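# Move the parcel from the cart into the desk's letter tray

## Task

Pick up the parcel that sits on the cart and set it in the letter tray on the desk so that all of it rests within the tray's walls. Then release it and move the robot away from it. The parcel must stay there on its own, not held by the robot, and the robot must not tip over or finish leaning.

## Robot and tools

ROBOT. A two-wheeled base (differential drive, no sideways motion) carries a column, a tilting head and two six-joint arms (left and right), each ending in a two-finger gripper. Folded, the robot is 0.73 m long, 0.62 m wide and 1.88 m tall, with its front edge 0.40 m ahead of the column. Distances ahead are taken from the column; heights from the floor.

FRAMES. Base frame: origin on the floor under the column, midway between the drive wheels; x forward, y to the left, z up. The reported left_hand and right_hand are in this frame: the point where the fingers meet (tips reach 8 mm further). The hand's z axis runs along the fingers (quat_wxyz maps (0,0,1) onto it); its y axis runs along the opening. The odometry frame is the base frame as it was when the scene began.

TOOLS.
execute_actions: "actions" is a list holding one action or none (empty just reports state and images). "cameras" picks which images return: cam_head_left, cam_head_right, cam_left_wrist, cam_right_wrist, nav_camera, or "all"; omitted or null also means all, [] means none. One action may contain:
- "base": exactly one key. translate_m is a relative drive along the robot's current heading in metres, -3 to 3, positive forward. rotate_rad is a relative turn in place in radians, -3.2 to 3.2, positive counter-clockwise seen from above. Both count from where the base last reported itself.
- "joints": a single dictionary shared by both arms and the head, keyed by joint name; every value is an absolute target, not a step. Ranges in rad: head_tilt_rad -0.61 to 1.308 (0 level, positive looks down); joint1 -2.879 to 2.879; joint2 0 to 3.141; joint3 0 to 3.019; joint4 -1.692 to 1.57; joint5 -1.57 to 1.57 (positive swings the hand to the robot's right); joint6 -2.094 to 2.094 (positive rolls clockwise seen from behind). left_gripper_m and right_gripper_m are fingertip spacing in metres, 0 (shut) to 0.093. Left and right keys share these limits.
- "speeds": optional caps for this action only: translate_m 0.05 to 0.8 m/s, rotate_rad 0.1 to 1 rad/s (defaults are the maxima). It does not slow arms.
All motions in an action start at once. An action lasts at most 15 s; a base move needing over 8.667 s is refused. Any unknown key or out-of-range number rejects the whole call and nothing moves. A joint left out may still be driving toward an earlier target without this showing in its status.
wait: seconds 0 to 10; commands nothing and returns state and images.
zoom_image: camera name plus region [x0, y0, x1, y1] in pixels of that camera's latest full image, top-left origin, no larger than 504 by 504.
read_manual: section "licences" only; no motion.
finished_scene: scene number; ends the scene irreversibly and says whether the job succeeded.

ARM GEOMETRY. With right_joint1 at 1.57 (left_joint1 at -1.57) and joints 5, 6 at 0, an arm swings in a vertical plane facing forward, 0.23 m beside the column. Let a = j2 - 0.35, b = 1.05 + j2 - j3, c = b - j4 (c = 1.57 means fingers straight down). Hand point ahead = 0.12 + 0.39 sin a + 0.38 cos b + 0.25 cos c; height = 1.46 + 0.39 cos a - 0.38 sin b - 0.25 sin c. Example: j2, j3, j4 = 0.93, 0.78, 0.14 gives about 0.60 m ahead, 1.21 m up. Real hands sit up to ~5 cm lower and nearer the column (about 12 cm with heavy or distant loads); trust the reported hand position. Reach is roughly 1 m from the shoulder, lowest about 0.47 m up, never the floor. Loads carry best with fingers pointing down, near 0.4 to 0.6 m ahead and 0.65 to 1.25 m up. Small targets (under ~0.03 rad, 0.08 for joints 2 and 3) may not move a joint. For gentle contact step about 0.05 rad per call from the last target.

GRIPPER. Fingers are 7 cm long; outer width is 1 cm over the opening at the tips, 5 cm at the base; the housing is 10 by 7 cm, with the wrist camera jutting 11 cm on one side. To grasp, command an opening smaller than the object; "off_target" is expected. If the reported opening stays at least 0.002 m above the target, something is held.

RESULTS. base_status and joint_status per motion: "done" (within tolerance; for the base, the wheels turned fully even if slipping), "off_target" (stopped short, may still push), "contact_stop" (base only: a wheel stalled; back off 0.05 m before retrying or turning), "time_out", "not_followed" with "joint command not followed" and a "cause:" line (a self-collision check held back an arm; reverse each moved joint by at least 0.05 rad, or move the other arm away). on_its_own lists what the call did not command; "held at" is a held target, not a position. base_odometry counts wheel rotation only. If turned_by_wheels and turned_by_imu differ by over about 4 % and at least 0.05 rad, the base hit something or slipped. base_tilt is in degrees, forward and right positive; a drop of 0.5 degrees forward during a move means leaning back. motor_effort shows left_wheel and right_wheel in percent (peak in brackets). wheel_motors_off = 1 means the wheels are shut off for 2 s after about 3 s of hard pushing. Motor temperatures lists each arm's joints; MOTOR HOT appears from 85 °C, and at 100 °C an OVER-TEMPERATURE FAULT drops that arm (keys then show limit_stop_at_motor_heat).

CAMERAS. Head cameras sit 1.47 to 1.58 m up, looking ahead and down by about head_tilt_rad. Each wrist camera looks along its fingers, tilted 0.62 rad toward the hand's +x; fingertips end at image centre; with fingers down and arm forward, the top of the picture is farther ahead. nav_camera sits at the base front, 0.23 m up, looking ahead.

AVOID. Dropping or flinging the parcel; arms pressing or striking each other; long stalled pushes that heat motors (to relieve one, resend the arm's current joint readings, which lets a held load sag slightly); desk or cart tops 0.30 to 1.20 m high sliding over the base into the column; tipping the robot; leaving the parcel propped by the hand.

Each tool is called as a command line: name --argument value for each argument, lists and objects as JSON in quotes; but a table of rows of numbers goes row by row, as --pt "numbers of a row", without its own name.

## Session

execute_actions --actions '[]'

Scene clock: 0.00 s.
Motor temperatures (°C, as the motors report them): left_arm=[23 22 24 23 24 22] | right_arm=[24 23 23 26 23 22]
base_odometry: x=+0.000 y=+0.000 heading=+0.000 (m, m, rad; odometry frame)
turned_by_wheels: +0.000 (rad since the last result)
turned_by_imu: +0.000 (rad since the last result)
base_tilt: forward=+0.3 right=-0.1 (deg)
base_status: not commanded
joint_positions: head_tilt_rad=+0.883 left_joint1_rad=-1.560 left_joint2_rad=+0.899 left_joint3_rad=+0.427 left_joint4_rad=-0.930 left_joint5_rad=-0.015 left_joint6_rad=-0.066 left_gripper_m=+0.095 right_joint1_rad=+1.566 right_joint2_rad=+0.887 right_joint3_rad=+0.428 right_joint4_rad=-0.947 right_joint5_rad=-0.033 right_joint6_rad=-0.089 right_gripper_m=+0.094
joint_status: not commanded
wheel_motors_off: 0
motor_effort: left_wheel=+2 right_wheel=+1 (%)
left_hand: x=+0.1567 y=+0.2295 z=+1.2453 quat_wxyz=(+0.424, +0.031, -0.905, -0.024) (m; base frame)
right_hand: x=+0.1568 y=-0.2209 z=+1.2489 quat_wxyz=(+0.426, +0.031, -0.904, -0.032) (m; base frame)
pictures: cam_head_left, cam_head_right, cam_left_wrist, cam_right_wrist, nav_camera
Images, in order (width x height): cam_head_left 672x504, cam_head_right 672x504, cam_left_wrist 672x504, cam_right_wrist 672x504, nav_camera 672x504.

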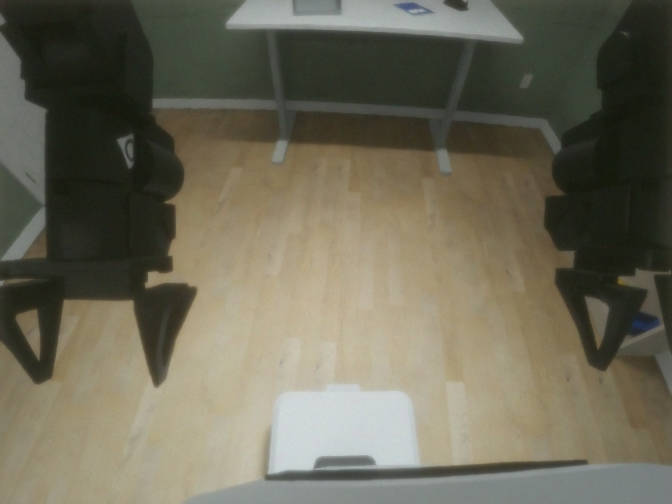

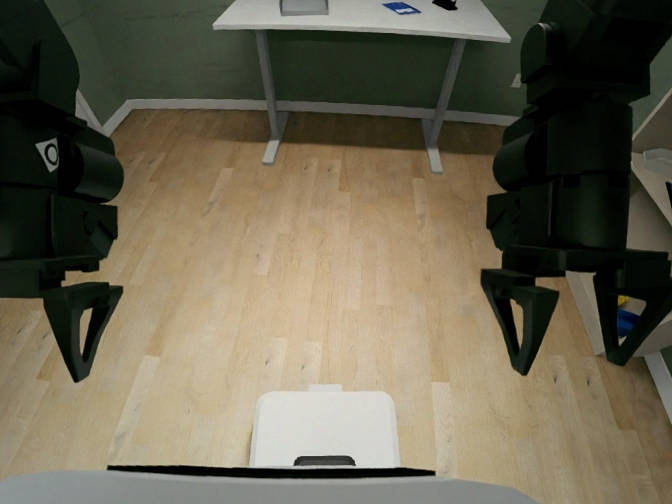

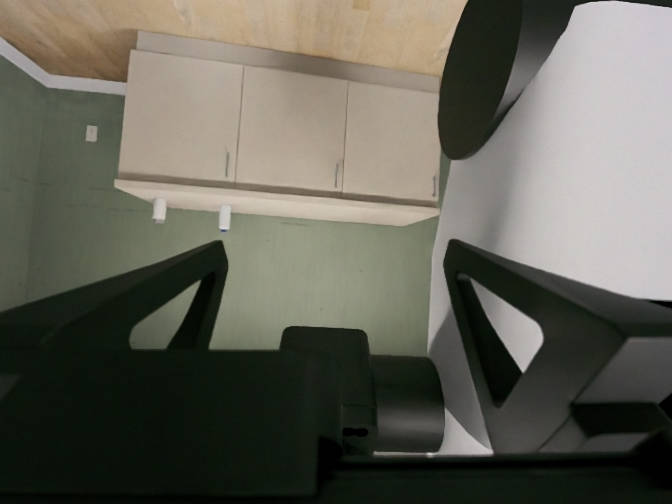

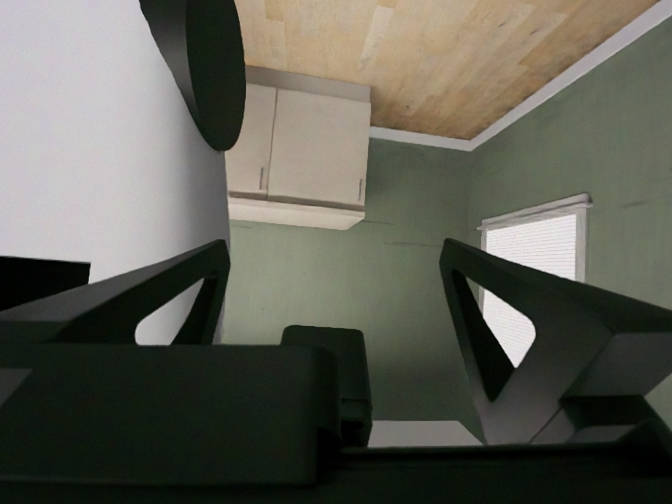

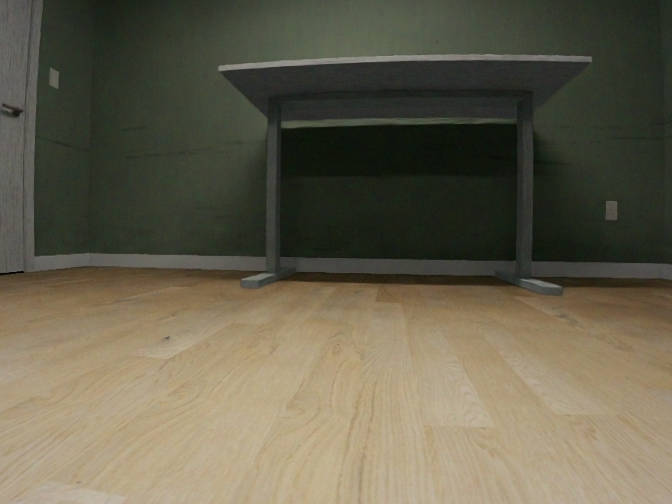

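execute_actions --actions '[{"base":{"rotate_rad":-1.0},"joints":{"head_tilt_rad":0.6}}]' --cameras '["cam_head_left","cam_head_right","nav_camera"]'

Scene clock: 2.53 s.
Motor temperatures (°C, as the motors report them): left_arm=[23 22 24 23 24 22] | right_arm=[24 24 23 26 23 22]
base_odometry: x=+0.000 y=+0.000 heading=-0.999 (m, m, rad; odometry frame)
turned_by_wheels: -0.999 (rad since the last result)
turned_by_imu: -0.980 (rad since the last result)
base_tilt: forward=+0.3 right=-0.1 (deg)
base_status: done
joint_positions: head_tilt_rad=+0.618 left_joint1_rad=-1.560 left_joint2_rad=+0.899 left_joint3_rad=+0.428 left_joint4_rad=-0.930 left_joint5_rad=-0.015 left_joint6_rad=-0.066 left_gripper_m=+0.095 right_joint1_rad=+1.566 right_joint2_rad=+0.887 right_joint3_rad=+0.428 right_joint4_rad=-0.947 right_joint5_rad=-0.033 right_joint6_rad=-0.089 right_gripper_m=+0.094
joint_status: all done
wheel_motors_off: 0
motor_effort: left_wheel=+1(35) right_wheel=-2(32) (%)
left_hand: x=+0.1571 y=+0.2295 z=+1.2452 quat_wxyz=(+0.424, +0.031, -0.905, -0.024) (m; base frame)
right_hand: x=+0.1568 y=-0.2209 z=+1.2489 quat_wxyz=(+0.426, +0.031, -0.904, -0.032) (m; base frame)
pictures: cam_head_left, cam_head_right, nav_camera
camera_calibration (this result's frames):
cam_head_left: T_world_to_cam=[[-0.0172226, -0.999803, 0.00982348, 0.0322433], [-0.636572, 0.00338812, -0.77121, 1.22834], [0.771025, -0.0195356, -0.636505, 0.881204], [0, 0, 0, 1]] pos_world=[0.103049, 0.04529, 1.50788]
cam_head_right: T_world_to_cam=[[-0.026446, -0.999427, 0.0211419, -0.0582709], [-0.644041, 0.000859468, -0.764991, 1.21956], [0.764534, -0.0338471, -0.643694, 0.888375], [0, 0, 0, 1]] pos_world=[0.10471, -0.0292167, 1.50602]
Images, in order (width x height): cam_head_left 672x504, cam_head_right 672x504, nav_camera 672x504.

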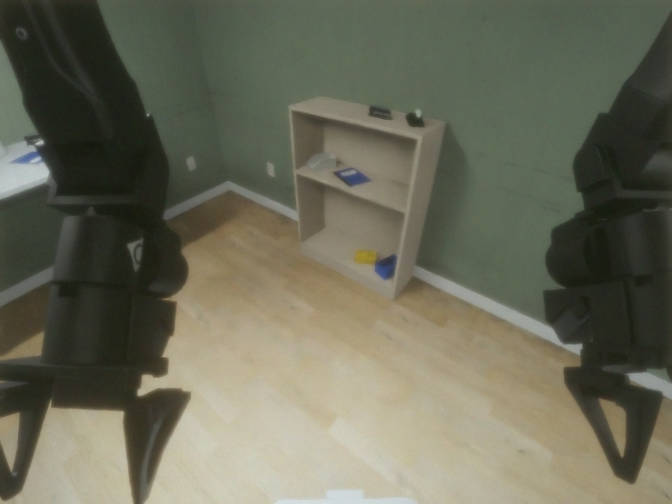

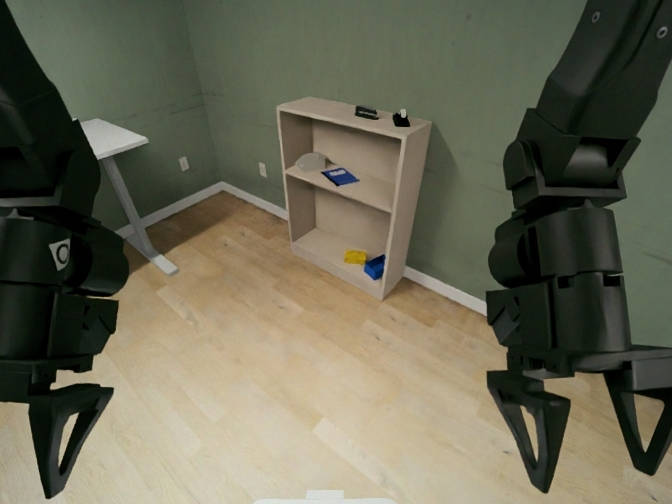

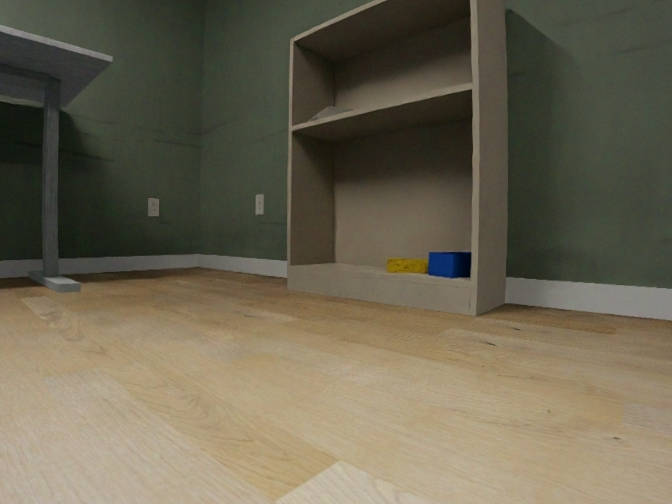

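A shelf, not the cart. The cart must be on the left.

execute_actions --actions '[{"base":{"rotate_rad":2.5}}]'

Scene clock: 9.27 s.
Motor temperatures (°C, as the motors report them): left_arm=[23 22 24 23 24 22] | right_arm=[24 24 23 26 23 22]
base_odometry: x=+0.000 y=+0.000 heading=+1.500 (m, m, rad; odometry frame)
turned_by_wheels: +2.500 (rad since the last result)
turned_by_imu: +2.451 (rad since the last result)
base_tilt: forward=+0.2 right=+0.0 (deg)
base_status: done
joint_positions: head_tilt_rad=+0.617 left_joint1_rad=-1.560 left_joint2_rad=+0.899 left_joint3_rad=+0.428 left_joint4_rad=-0.930 left_joint5_rad=-0.015 left_joint6_rad=-0.066 left_gripper_m=+0.095 right_joint1_rad=+1.566 right_joint2_rad=+0.887 right_joint3_rad=+0.428 right_joint4_rad=-0.947 right_joint5_rad=-0.033 right_joint6_rad=-0.089 right_gripper_m=+0.094
joint_status: not commanded
wheel_motors_off: 0
motor_effort: left_wheel=-3(31) right_wheel=+4(31) (%)
left_hand: x=+0.1571 y=+0.2295 z=+1.2452 quat_wxyz=(+0.424, +0.031, -0.905, -0.024) (m; base frame)
right_hand: x=+0.1568 y=-0.2209 z=+1.2489 quat_wxyz=(+0.426, +0.031, -0.904, -0.032) (m; base frame)
pictures: cam_head_left, cam_head_right, cam_left_wrist, cam_right_wrist, nav_camera
camera_calibration (this result's frames):
cam_head_left: T_world_to_cam=[[-0.0172233, -0.999803, 0.00982226, 0.0322452], [-0.636517, 0.00338812, -0.771255, 1.2284], [0.77107, -0.0195356, -0.636451, 0.881118], [0, 0, 0, 1]] pos_world=[0.103052, 0.04529, 1.50788]
cam_head_right: T_world_to_cam=[[-0.0264475, -0.999427, 0.02114, -0.058268], [-0.643987, 0.000859468, -0.765036, 1.21962], [0.764579, -0.0338471, -0.64364, 0.88829], [0, 0, 0, 1]] pos_world=[0.104713, -0.0292167, 1.50603]
cam_left_wrist: T_world_to_cam=[[0.039463, -0.997281, -0.0622374, 0.299279], [-0.0558952, -0.0643916, 0.996358, -1.21394], [-0.997656, -0.0358405, -0.0582843, 0.358862], [0, 0, 0, 1]] pos_world=[0.278357, 0.233159, 1.24907]
Images, in order (width x height): cam_head_left 672x504, cam_head_right 672x504, cam_left_wrist 672x504, cam_right_wrist 672x504, nav_camera 672x504.

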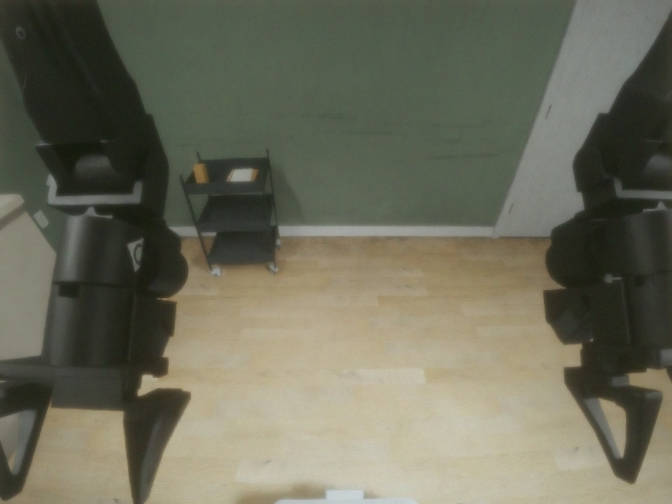

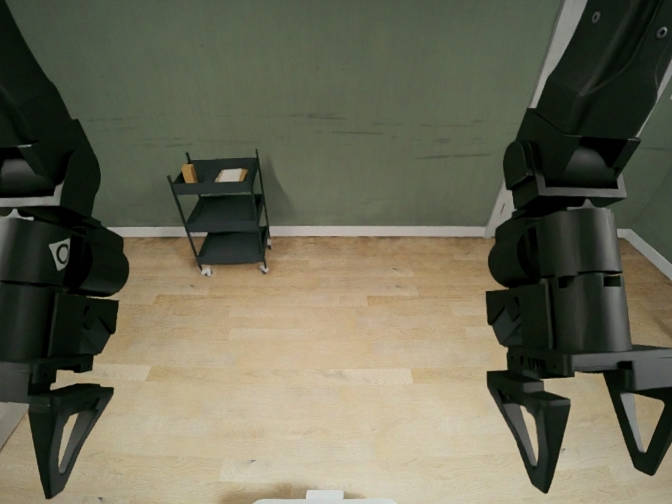

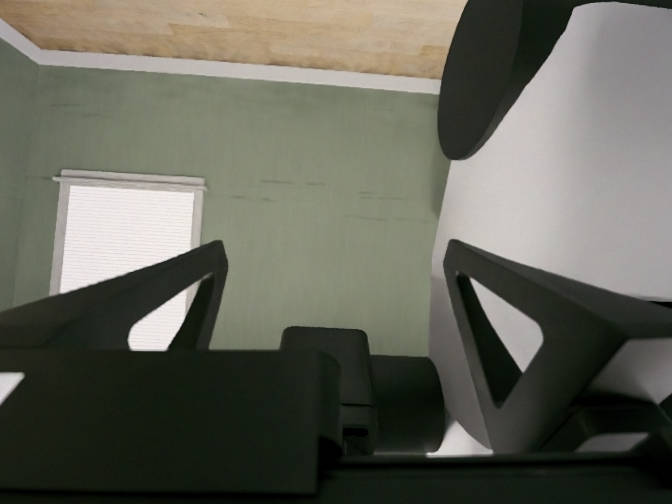

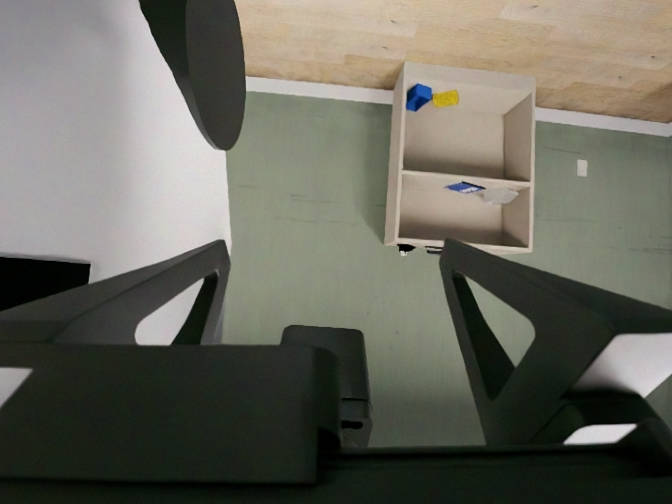

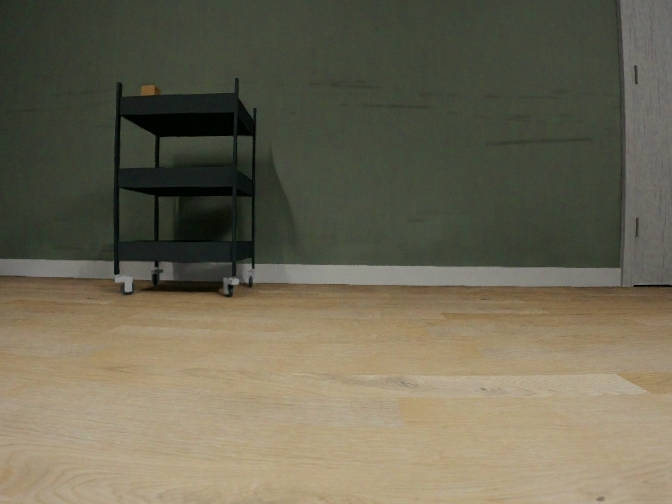

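zoom_image --camera "cam_head_left" --region '[170, 140, 290, 230]'

Region (170, 140, 290, 230) of cam_head_left's 672x504 image, scaled by 4.200, with more detail than that image has; it fills the top 378 rows of this view, and the rest is white.

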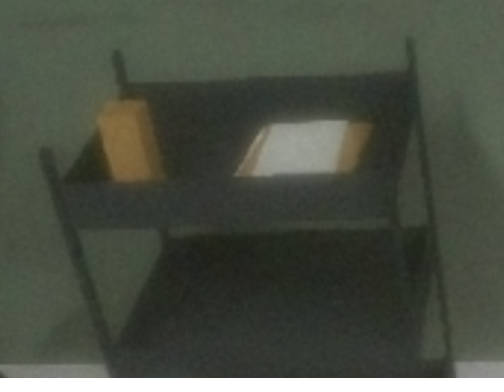

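execute_actions --actions '[{"base":{"rotate_rad":0.29},"joints":{"left_joint1_rad":-1.57,"left_joint2_rad":1.54,"left_joint3_rad":1.39,"left_joint4_rad":-0.37,"left_joint5_rad":0,"left_joint6_rad":0}}]' --cameras '[]'

execute_actions --actions '[{"base":{"translate_m":1.1},"joints":{"head_tilt_rad":0.85}}]'

Scene clock: 23.63 s.
Motor temperatures (°C, as the motors report them): left_arm=[23 22 24 23 24 22] | right_arm=[24 24 23 26 23 22]
base_odometry: x=+0.000 y=+0.000 heading=+1.790 (m, m, rad; odometry frame)
turned_by_wheels: +0.289 (rad since the last result)
turned_by_imu: +0.284 (rad since the last result)
base_tilt: forward=+0.3 right=-0.1 (deg)
base_status: done
joint_positions: head_tilt_rad=+0.617 left_joint1_rad=-1.560 left_joint2_rad=+1.542 left_joint3_rad=+1.389 left_joint4_rad=-0.373 left_joint5_rad=-0.001 left_joint6_rad=-0.012 left_gripper_m=+0.095 right_joint1_rad=+1.566 right_joint2_rad=+0.887 right_joint3_rad=+0.428 right_joint4_rad=-0.947 right_joint5_rad=-0.033 right_joint6_rad=-0.089 right_gripper_m=+0.094
joint_status: all done
wheel_motors_off: 0
motor_effort: left_wheel=-1(26) right_wheel=+3(34) (%)
left_hand: x=+0.6200 y=+0.2316 z=+0.9955 quat_wxyz=(+0.001, +0.009, -1.000, -0.005) (m; base frame)
right_hand: x=+0.1568 y=-0.2209 z=+1.2489 quat_wxyz=(+0.426, +0.031, -0.904, -0.032) (m; base frame)
pictures: none
No camera images: the call's "cameras" was empty. Leave "cameras" out to get every camera's image.

Scene clock: 26.93 s.
Motor temperatures (°C, as the motors report them): left_arm=[23 23 24 23 24 22] | right_arm=[24 24 23 26 23 22]
base_odometry: x=-0.239 y=+1.074 heading=+1.789 (m, m, rad; odometry frame)
turned_by_wheels: +0.000 (rad since the last result)
turned_by_imu: +0.002 (rad since the last result)
base_tilt: forward=+0.2 right=-0.1 (deg)
base_status: done
joint_positions: head_tilt_rad=+0.852 left_joint1_rad=-1.560 left_joint2_rad=+1.542 left_joint3_rad=+1.386 left_joint4_rad=-0.373 left_joint5_rad=-0.001 left_joint6_rad=-0.012 left_gripper_m=+0.095 right_joint1_rad=+1.566 right_joint2_rad=+0.887 right_joint3_rad=+0.429 right_joint4_rad=-0.947 right_joint5_rad=-0.033 right_joint6_rad=-0.089 right_gripper_m=+0.094
joint_status: all done
wheel_motors_off: 0
motor_effort: left_wheel=+0(41) right_wheel=+0(62) (%)
left_hand: x=+0.6177 y=+0.2316 z=+0.9950 quat_wxyz=(+0.003, +0.009, -1.000, -0.005) (m; base frame)
right_hand: x=+0.1573 y=-0.2209 z=+1.2487 quat_wxyz=(+0.425, +0.031, -0.904, -0.032) (m; base frame)
pictures: cam_head_left, cam_head_right, cam_left_wrist, cam_right_wrist, nav_camera
camera_calibration (this result's frames):
cam_head_left: T_world_to_cam=[[-0.0144675, -0.999803, 0.0135576, 0.0263549], [-0.798397, 0.00338812, -0.602122, 0.976032], [0.601958, -0.0195356, -0.798289, 1.1388], [0, 0, 0, 1]] pos_world=[0.0941304, 0.04529, 1.49643]
cam_head_right: T_world_to_cam=[[-0.0208074, -0.999427, 0.0267099, -0.0671277], [-0.804216, 0.000859468, -0.594337, 0.964758], [0.593973, -0.0338471, -0.803773, 1.14342], [0, 0, 0, 1]] pos_world=[0.0953142, -0.0292167, 1.49424]
cam_left_wrist: T_world_to_cam=[[0.0140211, -0.999898, -0.00254716, 0.224547], [-0.800247, -0.0127488, 0.599535, -0.0960631], [-0.599506, -0.00636779, -0.800345, 1.28943], [0, 0, 0, 1]] pos_world=[0.693, 0.23151, 1.09016]
cam_right_wrist: T_world_to_cam=[[0.0429433, -0.996741, -0.0682841, -0.143901], [-0.0633577, -0.0709265, 0.995467, -1.24737], [-0.997067, -0.0384223, -0.066197, 0.352007], [0, 0, 0, 1]] pos_world=[0.278124, -0.218379, 1.25519]
Images, in order (width x height): cam_head_left 672x504, cam_head_right 672x504, cam_left_wrist 672x504, cam_right_wrist 672x504, nav_camera 672x504.

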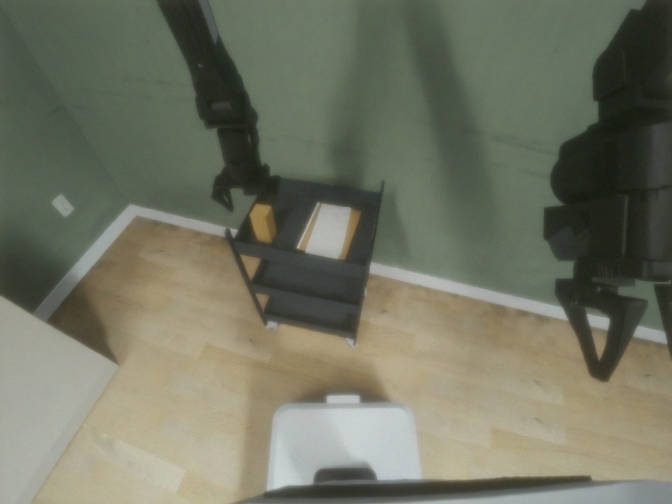

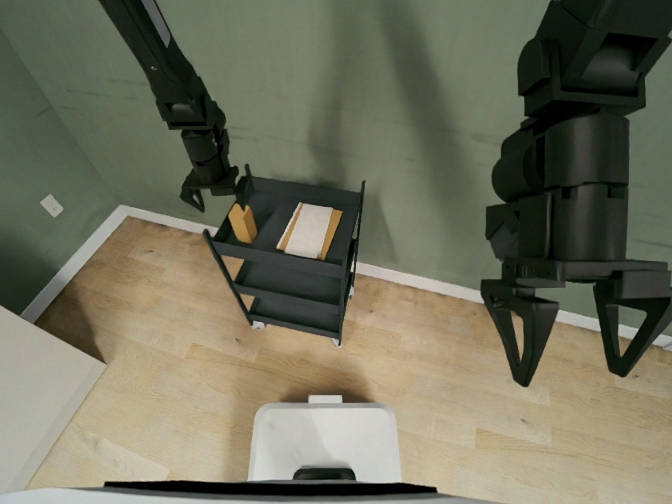

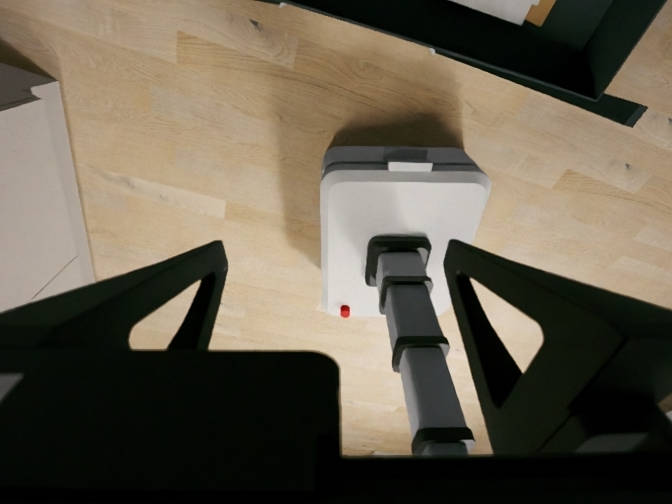

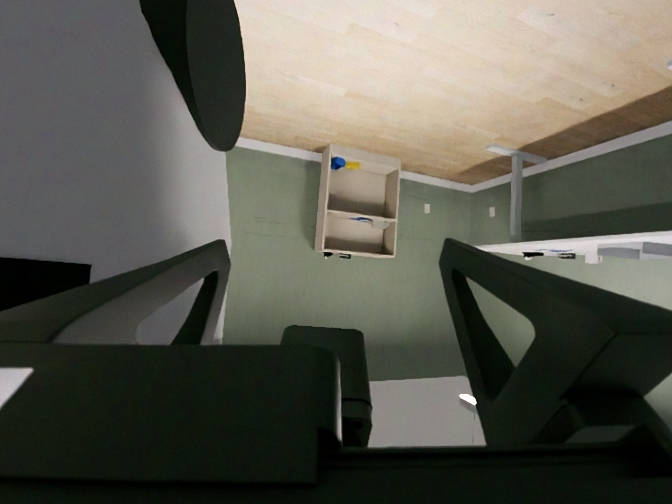

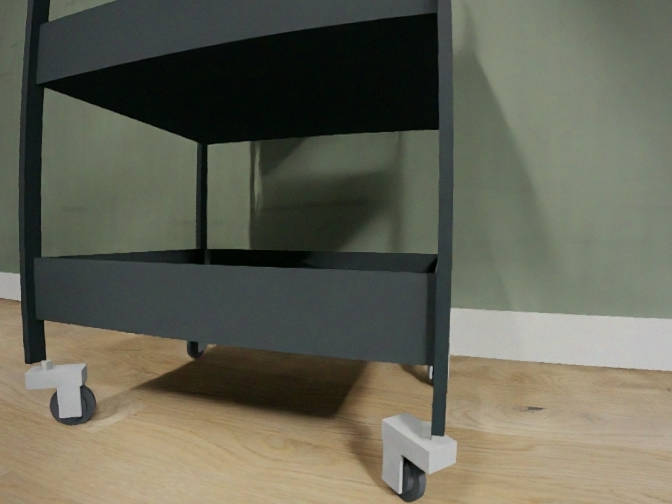

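zoom_image --camera "cam_head_left" --region '[210, 170, 390, 290]'

zoom_image --camera "cam_head_right" --region '[190, 170, 370, 290]'

Region (210, 170, 390, 290) of cam_head_left's 672x504 image, scaled by 2.800, with more detail than that image has.

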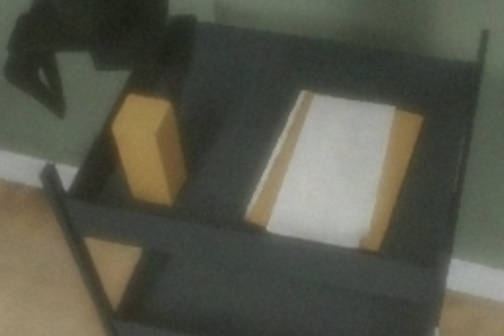

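Region (190, 170, 370, 290) of cam_head_right's 672x504 image, scaled by 2.800, with more detail than that image has.

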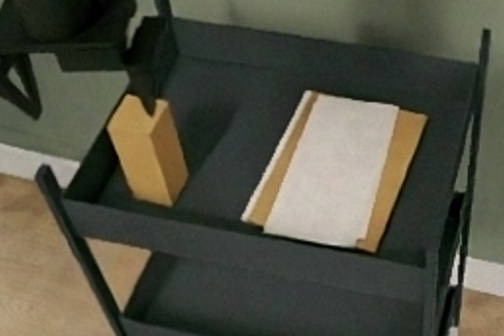

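execute_actions --actions '[{"base":{"translate_m":0.17},"joints":{"left_joint6_rad":0.3,"left_joint1_rad":-1.52}}]' --cameras '["cam_head_left","cam_left_wrist","nav_camera"]'

Scene clock: 29.23 s.
Motor temperatures (°C, as the motors report them): left_arm=[23 23 24 23 24 22] | right_arm=[24 24 23 26 23 22]
base_odometry: x=-0.276 y=+1.240 heading=+1.789 (m, m, rad; odometry frame)
turned_by_wheels: +0.000 (rad since the last result)
turned_by_imu: +0.000 (rad since the last result)
base_tilt: forward=+0.2 right=+0.0 (deg)
base_status: done
joint_positions: head_tilt_rad=+0.852 left_joint1_rad=-1.527 left_joint2_rad=+1.540 left_joint3_rad=+1.386 left_joint4_rad=-0.373 left_joint5_rad=-0.001 left_joint6_rad=+0.286 left_gripper_m=+0.095 right_joint1_rad=+1.566 right_joint2_rad=+0.887 right_joint3_rad=+0.429 right_joint4_rad=-0.947 right_joint5_rad=-0.033 right_joint6_rad=-0.089 right_gripper_m=+0.094
joint_status: all done
wheel_motors_off: 0
motor_effort: left_wheel=+0(33) right_wheel=+1(41) (%)
left_hand: x=+0.6181 y=+0.2538 z=+0.9962 quat_wxyz=(+0.005, -0.131, -0.991, -0.019) (m; base frame)
right_hand: x=+0.1577 y=-0.2209 z=+1.2486 quat_wxyz=(+0.425, +0.031, -0.904, -0.032) (m; base frame)
pictures: cam_head_left, cam_left_wrist, nav_camera
camera_calibration (this result's frames):
cam_head_left: T_world_to_cam=[[-0.0144647, -0.999803, 0.0135607, 0.0263501], [-0.798524, 0.00338812, -0.601954, 0.97578], [0.60179, -0.0195356, -0.798416, 1.13901], [0, 0, 0, 1]] pos_world=[0.0941212, 0.04529, 1.49642]
cam_left_wrist: T_world_to_cam=[[-0.263776, -0.964159, -0.0286134, 0.435313], [-0.771294, 0.193012, 0.606508, -0.173269], [-0.579248, 0.182052, -0.794562, 1.22473], [0, 0, 0, 1]] pos_world=[0.690607, 0.23019, 1.09067]
Images, in order (width x height): cam_head_left 672x504, cam_left_wrist 672x504, nav_camera 672x504.

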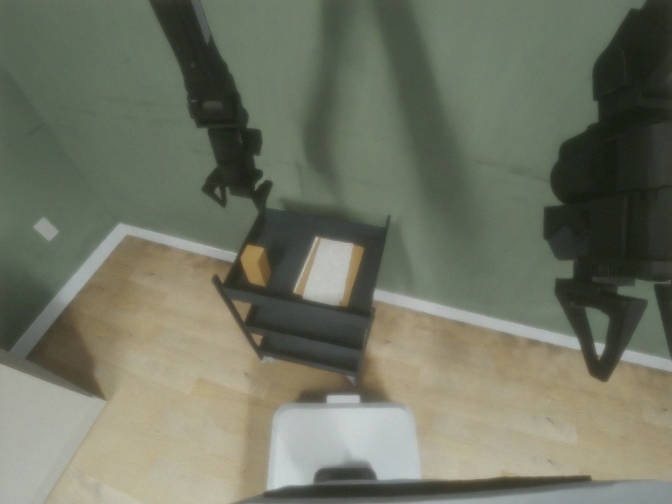

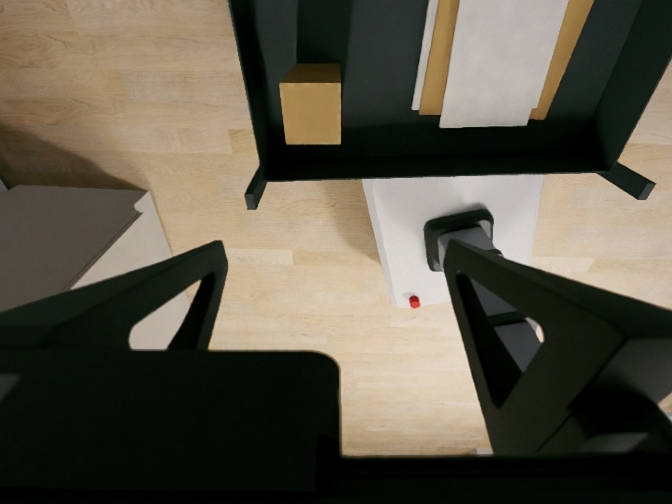

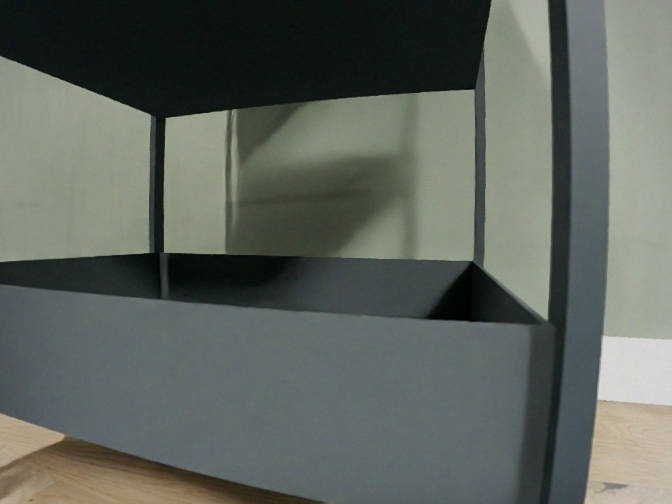

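execute_actions --actions '[{"joints":{"left_joint1_rad":-1.497,"left_joint2_rad":1.946,"left_joint3_rad":1.747,"left_joint4_rad":-0.32,"left_joint6_rad":0.31,"left_gripper_m":0.08}}]' --cameras '["cam_head_left","cam_left_wrist"]'

Scene clock: 31.30 s.
Motor temperatures (°C, as the motors report them): left_arm=[23 23 24 23 24 22] | right_arm=[24 24 23 26 23 22]
base_odometry: x=-0.276 y=+1.240 heading=+1.789 (m, m, rad; odometry frame)
turned_by_wheels: +0.000 (rad since the last result)
turned_by_imu: +0.000 (rad since the last result)
base_tilt: forward=+0.2 right=-0.1 (deg)
base_status: not commanded
joint_positions: head_tilt_rad=+0.852 left_joint1_rad=-1.509 left_joint2_rad=+1.959 left_joint3_rad=+1.737 left_joint4_rad=-0.320 left_joint5_rad=-0.001 left_joint6_rad=+0.296 left_gripper_m=+0.080 right_joint1_rad=+1.566 right_joint2_rad=+0.887 right_joint3_rad=+0.429 right_joint4_rad=-0.947 right_joint5_rad=-0.033 right_joint6_rad=-0.089 right_gripper_m=+0.094
joint_status: all done
wheel_motors_off: 0
motor_effort: left_wheel=-1(2) right_wheel=+2(1) (%)
left_hand: x=+0.6158 y=+0.2751 z=+0.8306 quat_wxyz=(+0.014, -0.132, -0.991, -0.026) (m; base frame)
right_hand: x=+0.1577 y=-0.2209 z=+1.2486 quat_wxyz=(+0.425, +0.031, -0.904, -0.032) (m; base frame)
pictures: cam_head_left, cam_left_wrist
camera_calibration (this result's frames):
cam_head_left: T_world_to_cam=[[-0.0144647, -0.999803, 0.0135607, 0.0263501], [-0.798523, 0.00338812, -0.601954, 0.97578], [0.60179, -0.0195356, -0.798416, 1.13901], [0, 0, 0, 1]] pos_world=[0.0941212, 0.04529, 1.49642]
cam_left_wrist: T_world_to_cam=[[-0.264543, -0.963567, -0.0394427, 0.45987], [-0.761364, 0.183577, 0.621791, -0.0949434], [-0.591897, 0.194521, -0.782189, 1.08199], [0, 0, 0, 1]] pos_world=[0.689795, 0.250075, 0.923495]
Images, in order (width x height): cam_head_left 672x504, cam_left_wrist 672x504.

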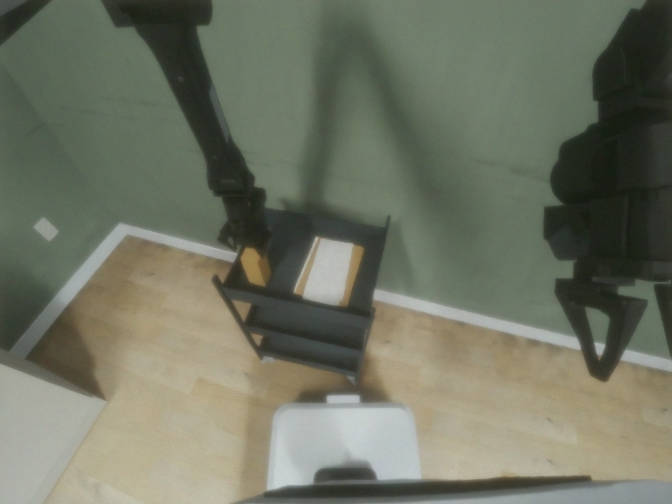

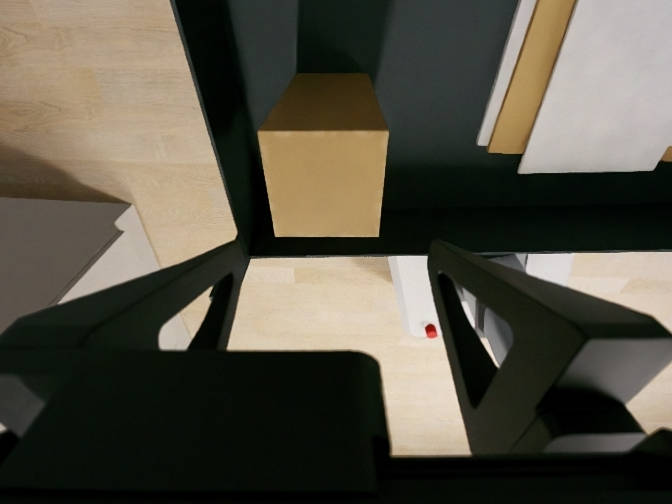

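execute_actions --actions '[{"joints":{"left_joint2_rad":2.155,"left_joint3_rad":2.036,"left_joint4_rad":-0.40}}]' --cameras '["cam_head_left","cam_left_wrist"]'

Scene clock: 32.97 s.
Motor temperatures (°C, as the motors report them): left_arm=[23 23 24 23 24 22] | right_arm=[24 24 23 26 23 22]
base_odometry: x=-0.276 y=+1.240 heading=+1.789 (m, m, rad; odometry frame)
turned_by_wheels: +0.000 (rad since the last result)
turned_by_imu: +0.000 (rad since the last result)
base_tilt: forward=+0.3 right=+0.0 (deg)
base_status: not commanded
joint_positions: head_tilt_rad=+0.852 left_joint1_rad=-1.509 left_joint2_rad=+2.162 left_joint3_rad=+2.021 left_joint4_rad=-0.394 left_joint5_rad=-0.001 left_joint6_rad=+0.296 left_gripper_m=+0.080 right_joint1_rad=+1.566 right_joint2_rad=+0.887 right_joint3_rad=+0.429 right_joint4_rad=-0.947 right_joint5_rad=-0.033 right_joint6_rad=-0.089 right_gripper_m=+0.094
joint_status: all done
wheel_motors_off: 0
motor_effort: left_wheel=-1(1) right_wheel=+1(1) (%)
left_hand: x=+0.6362 y=+0.2793 z=+0.7642 quat_wxyz=(+0.010, -0.132, -0.991, -0.026) (m; base frame)
right_hand: x=+0.1577 y=-0.2209 z=+1.2486 quat_wxyz=(+0.425, +0.031, -0.904, -0.032) (m; base frame)
pictures: cam_head_left, cam_left_wrist
camera_calibration (this result's frames):
cam_head_left: T_world_to_cam=[[-0.0144647, -0.999803, 0.0135607, 0.0263501], [-0.798523, 0.00338812, -0.601954, 0.97578], [0.60179, -0.0195356, -0.798415, 1.13901], [0, 0, 0, 1]] pos_world=[0.0941212, 0.04529, 1.49642]
cam_left_wrist: T_world_to_cam=[[-0.264637, -0.963437, -0.0419102, 0.468605], [-0.766463, 0.18376, 0.61544, -0.0308762], [-0.585236, 0.194991, -0.787069, 1.04062], [0, 0, 0, 1]] pos_world=[0.709356, 0.254232, 0.857684]
Images, in order (width x height): cam_head_left 672x504, cam_left_wrist 672x504.

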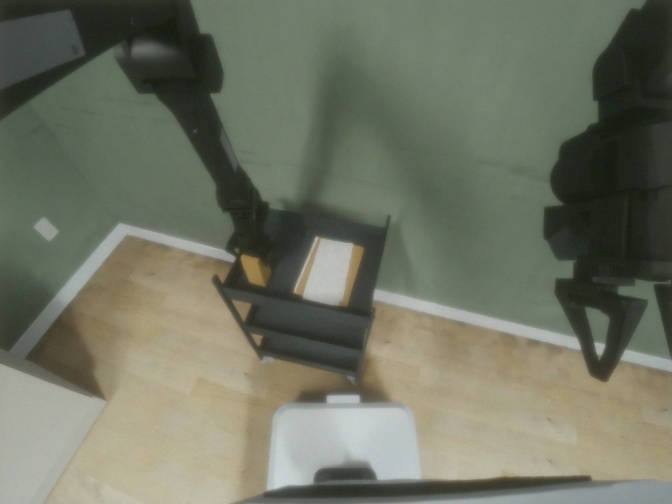

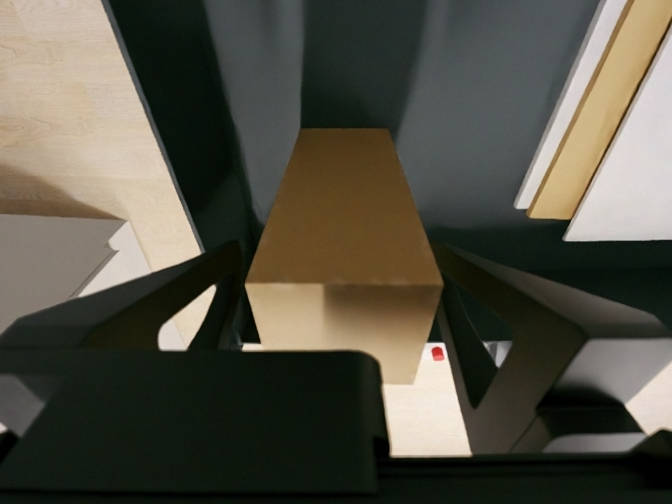

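execute_actions --actions '[{"joints":{"left_gripper_m":0.03}}]' --cameras '[]'

execute_actions --actions '[{"joints":{"left_joint2_rad":1.54,"left_joint3_rad":1.39,"left_joint4_rad":-0.37}}]' --cameras '["cam_head_left","cam_left_wrist"]'

Scene clock: 33.90 s.
Motor temperatures (°C, as the motors report them): left_arm=[23 23 24 23 24 22] | right_arm=[24 24 23 26 23 22]
base_odometry: x=-0.276 y=+1.240 heading=+1.789 (m, m, rad; odometry frame)
turned_by_wheels: +0.000 (rad since the last result)
turned_by_imu: +0.000 (rad since the last result)
base_tilt: forward=+0.2 right=+0.0 (deg)
base_status: not commanded
joint_positions: head_tilt_rad=+0.852 left_joint1_rad=-1.509 left_joint2_rad=+2.162 left_joint3_rad=+2.021 left_joint4_rad=-0.394 left_joint5_rad=-0.001 left_joint6_rad=+0.296 left_gripper_m=+0.051 right_joint1_rad=+1.566 right_joint2_rad=+0.887 right_joint3_rad=+0.429 right_joint4_rad=-0.947 right_joint5_rad=-0.033 right_joint6_rad=-0.089 right_gripper_m=+0.094
joint_status: left_gripper_m off_target (ended at +0.051, target +0.030)
wheel_motors_off: 0
motor_effort: left_wheel=-1(1) right_wheel=+2(2) (%)
left_hand: x=+0.6362 y=+0.2793 z=+0.7642 quat_wxyz=(+0.010, -0.132, -0.991, -0.026) (m; base frame)
right_hand: x=+0.1577 y=-0.2209 z=+1.2486 quat_wxyz=(+0.425, +0.031, -0.904, -0.032) (m; base frame)
pictures: none
No camera images: the call's "cameras" was empty. Leave "cameras" out to get every camera's image.

Scene clock: 35.43 s.
Motor temperatures (°C, as the motors report them): left_arm=[23 23 24 23 24 22] | right_arm=[24 24 23 26 23 22]
base_odometry: x=-0.276 y=+1.240 heading=+1.789 (m, m, rad; odometry frame)
turned_by_wheels: +0.000 (rad since the last result)
turned_by_imu: +0.000 (rad since the last result)
base_tilt: forward=+0.2 right=+0.0 (deg)
base_status: not commanded
joint_positions: head_tilt_rad=+0.852 left_joint1_rad=-1.509 left_joint2_rad=+1.541 left_joint3_rad=+1.383 left_joint4_rad=-0.373 left_joint5_rad=-0.001 left_joint6_rad=+0.296 left_gripper_m=+0.051 right_joint1_rad=+1.566 right_joint2_rad=+0.887 right_joint3_rad=+0.429 right_joint4_rad=-0.947 right_joint5_rad=-0.033 right_joint6_rad=-0.089 right_gripper_m=+0.094
joint_status: all done
wheel_motors_off: 0
motor_effort: left_wheel=-1(0) right_wheel=+1(1) (%)
left_hand: x=+0.6159 y=+0.2662 z=+0.9960 quat_wxyz=(+0.007, -0.132, -0.991, -0.026) (m; base frame)
right_hand: x=+0.1577 y=-0.2209 z=+1.2486 quat_wxyz=(+0.425, +0.031, -0.904, -0.032) (m; base frame)
pictures: cam_head_left, cam_left_wrist
camera_calibration (this result's frames):
cam_head_left: T_world_to_cam=[[-0.0144647, -0.999803, 0.0135607, 0.0263501], [-0.798523, 0.00338812, -0.601954, 0.97578], [0.60179, -0.0195356, -0.798416, 1.13901], [0, 0, 0, 1]] pos_world=[0.0941212, 0.04529, 1.49642]
cam_left_wrist: T_world_to_cam=[[-0.264674, -0.963389, -0.0427801, 0.46113], [-0.769, 0.184085, 0.612169, -0.181918], [-0.581882, 0.194923, -0.789569, 1.21429], [0, 0, 0, 1]] pos_world=[0.688727, 0.241043, 1.08986]
Images, in order (width x height): cam_head_left 672x504, cam_left_wrist 672x504.

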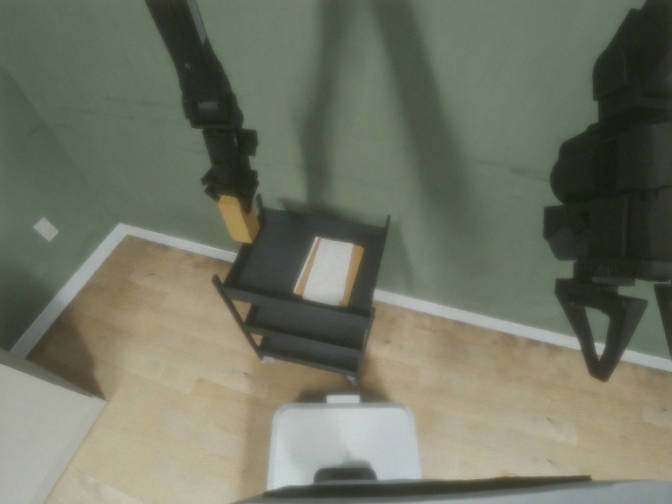

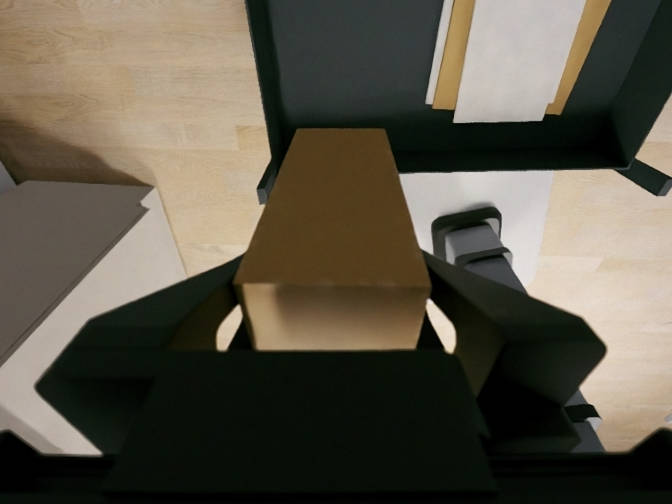

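execute_actions --actions '[{"base":{"translate_m":-1.2},"joints":{"head_tilt_rad":0.45,"left_joint1_rad":-1.57,"left_joint2_rad":1.06,"left_joint3_rad":1.175,"left_joint4_rad":-0.635,"left_joint6_rad":0}}]' --cameras '[]'

execute_actions --actions '[{"base":{"rotate_rad":-1.88}}]' --cameras '["cam_head_left","cam_head_right","nav_camera"]'

Scene clock: 40.10 s.
Motor temperatures (°C, as the motors report them): left_arm=[23 24 25 23 24 22] | right_arm=[24 24 23 26 23 22]
base_odometry: x=-0.016 y=+0.068 heading=+1.788 (m, m, rad; odometry frame)
turned_by_wheels: -0.001 (rad since the last result)
turned_by_imu: -0.003 (rad since the last result)
base_tilt: forward=+0.3 right=+0.0 (deg)
base_status: done
joint_positions: head_tilt_rad=+0.468 left_joint1_rad=-1.570 left_joint2_rad=+1.059 left_joint3_rad=+1.165 left_joint4_rad=-0.633 left_joint5_rad=+0.000 left_joint6_rad=+0.014 left_gripper_m=+0.051 right_joint1_rad=+1.566 right_joint2_rad=+0.887 right_joint3_rad=+0.427 right_joint4_rad=-0.947 right_joint5_rad=-0.033 right_joint6_rad=-0.089 right_gripper_m=+0.094
joint_status: all done
wheel_motors_off: 0
motor_effort: left_wheel=-1(53) right_wheel=+1(47) (%)
left_hand: x=+0.6000 y=+0.2247 z=+1.1928 quat_wxyz=(+0.001, -0.007, -1.000, +0.000) (m; base frame)
right_hand: x=+0.1562 y=-0.2209 z=+1.2491 quat_wxyz=(+0.426, +0.031, -0.903, -0.032) (m; base frame)
pictures: none
No camera images: the call's "cameras" was empty. Leave "cameras" out to get every camera's image.

Scene clock: 43.30 s.
Motor temperatures (°C, as the motors report them): left_arm=[23 24 25 23 24 22] | right_arm=[24 24 23 26 23 22]
base_odometry: x=-0.016 y=+0.068 heading=-0.091 (m, m, rad; odometry frame)
turned_by_wheels: -1.879 (rad since the last result)
turned_by_imu: -1.843 (rad since the last result)
base_tilt: forward=+0.2 right=+0.0 (deg)
base_status: done
joint_positions: head_tilt_rad=+0.468 left_joint1_rad=-1.570 left_joint2_rad=+1.059 left_joint3_rad=+1.165 left_joint4_rad=-0.633 left_joint5_rad=+0.000 left_joint6_rad=+0.014 left_gripper_m=+0.051 right_joint1_rad=+1.566 right_joint2_rad=+0.887 right_joint3_rad=+0.427 right_joint4_rad=-0.947 right_joint5_rad=-0.033 right_joint6_rad=-0.089 right_gripper_m=+0.094
joint_status: not commanded
wheel_motors_off: 0
motor_effort: left_wheel=+2(42) right_wheel=-2(36) (%)
left_hand: x=+0.6000 y=+0.2247 z=+1.1928 quat_wxyz=(+0.001, -0.007, -1.000, +0.000) (m; base frame)
right_hand: x=+0.1562 y=-0.2209 z=+1.2491 quat_wxyz=(+0.426, +0.031, -0.903, -0.032) (m; base frame)
pictures: cam_head_left, cam_head_right, nav_camera
camera_calibration (this result's frames):
cam_head_left: T_world_to_cam=[[-0.0184933, -0.999803, 0.00714951, 0.0364247], [-0.514642, 0.00338812, -0.857399, 1.35497], [0.857206, -0.0195356, -0.514603, 0.689166], [0, 0, 0, 1]] pos_world=[0.107241, 0.04529, 1.51614]
cam_head_right: T_world_to_cam=[[-0.0292992, -0.999427, 0.0169683, -0.051701], [-0.522954, 0.000859468, -0.852361, 1.34805], [0.851857, -0.0338471, -0.522679, 0.697645], [0, 0, 0, 1]] pos_world=[0.10916, -0.0292167, 1.51455]
Images, in order (width x height): cam_head_left 672x504, cam_head_right 672x504, nav_camera 672x504.

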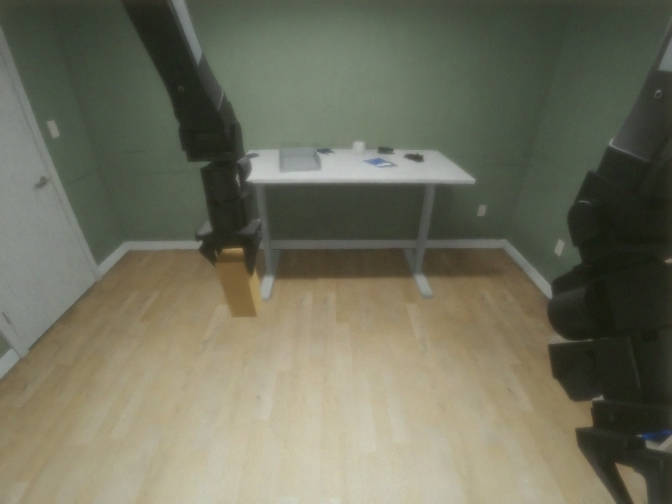

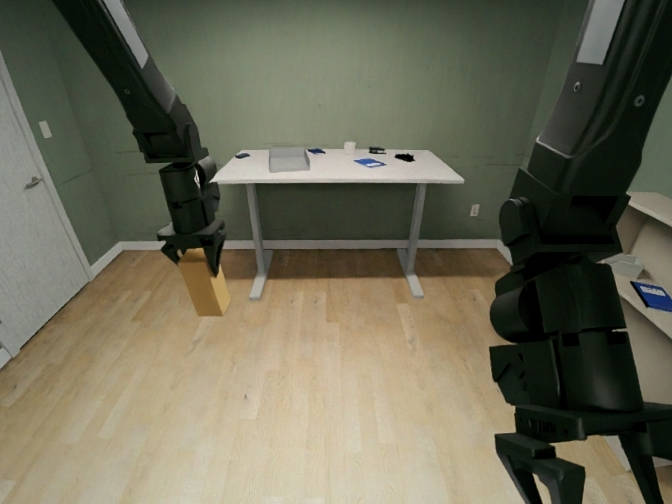

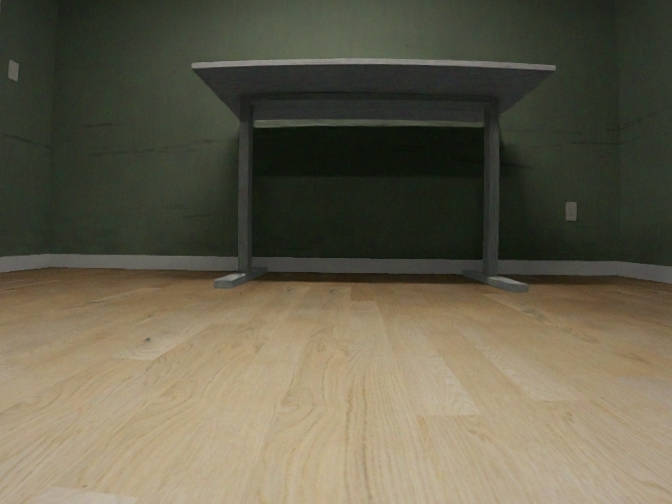

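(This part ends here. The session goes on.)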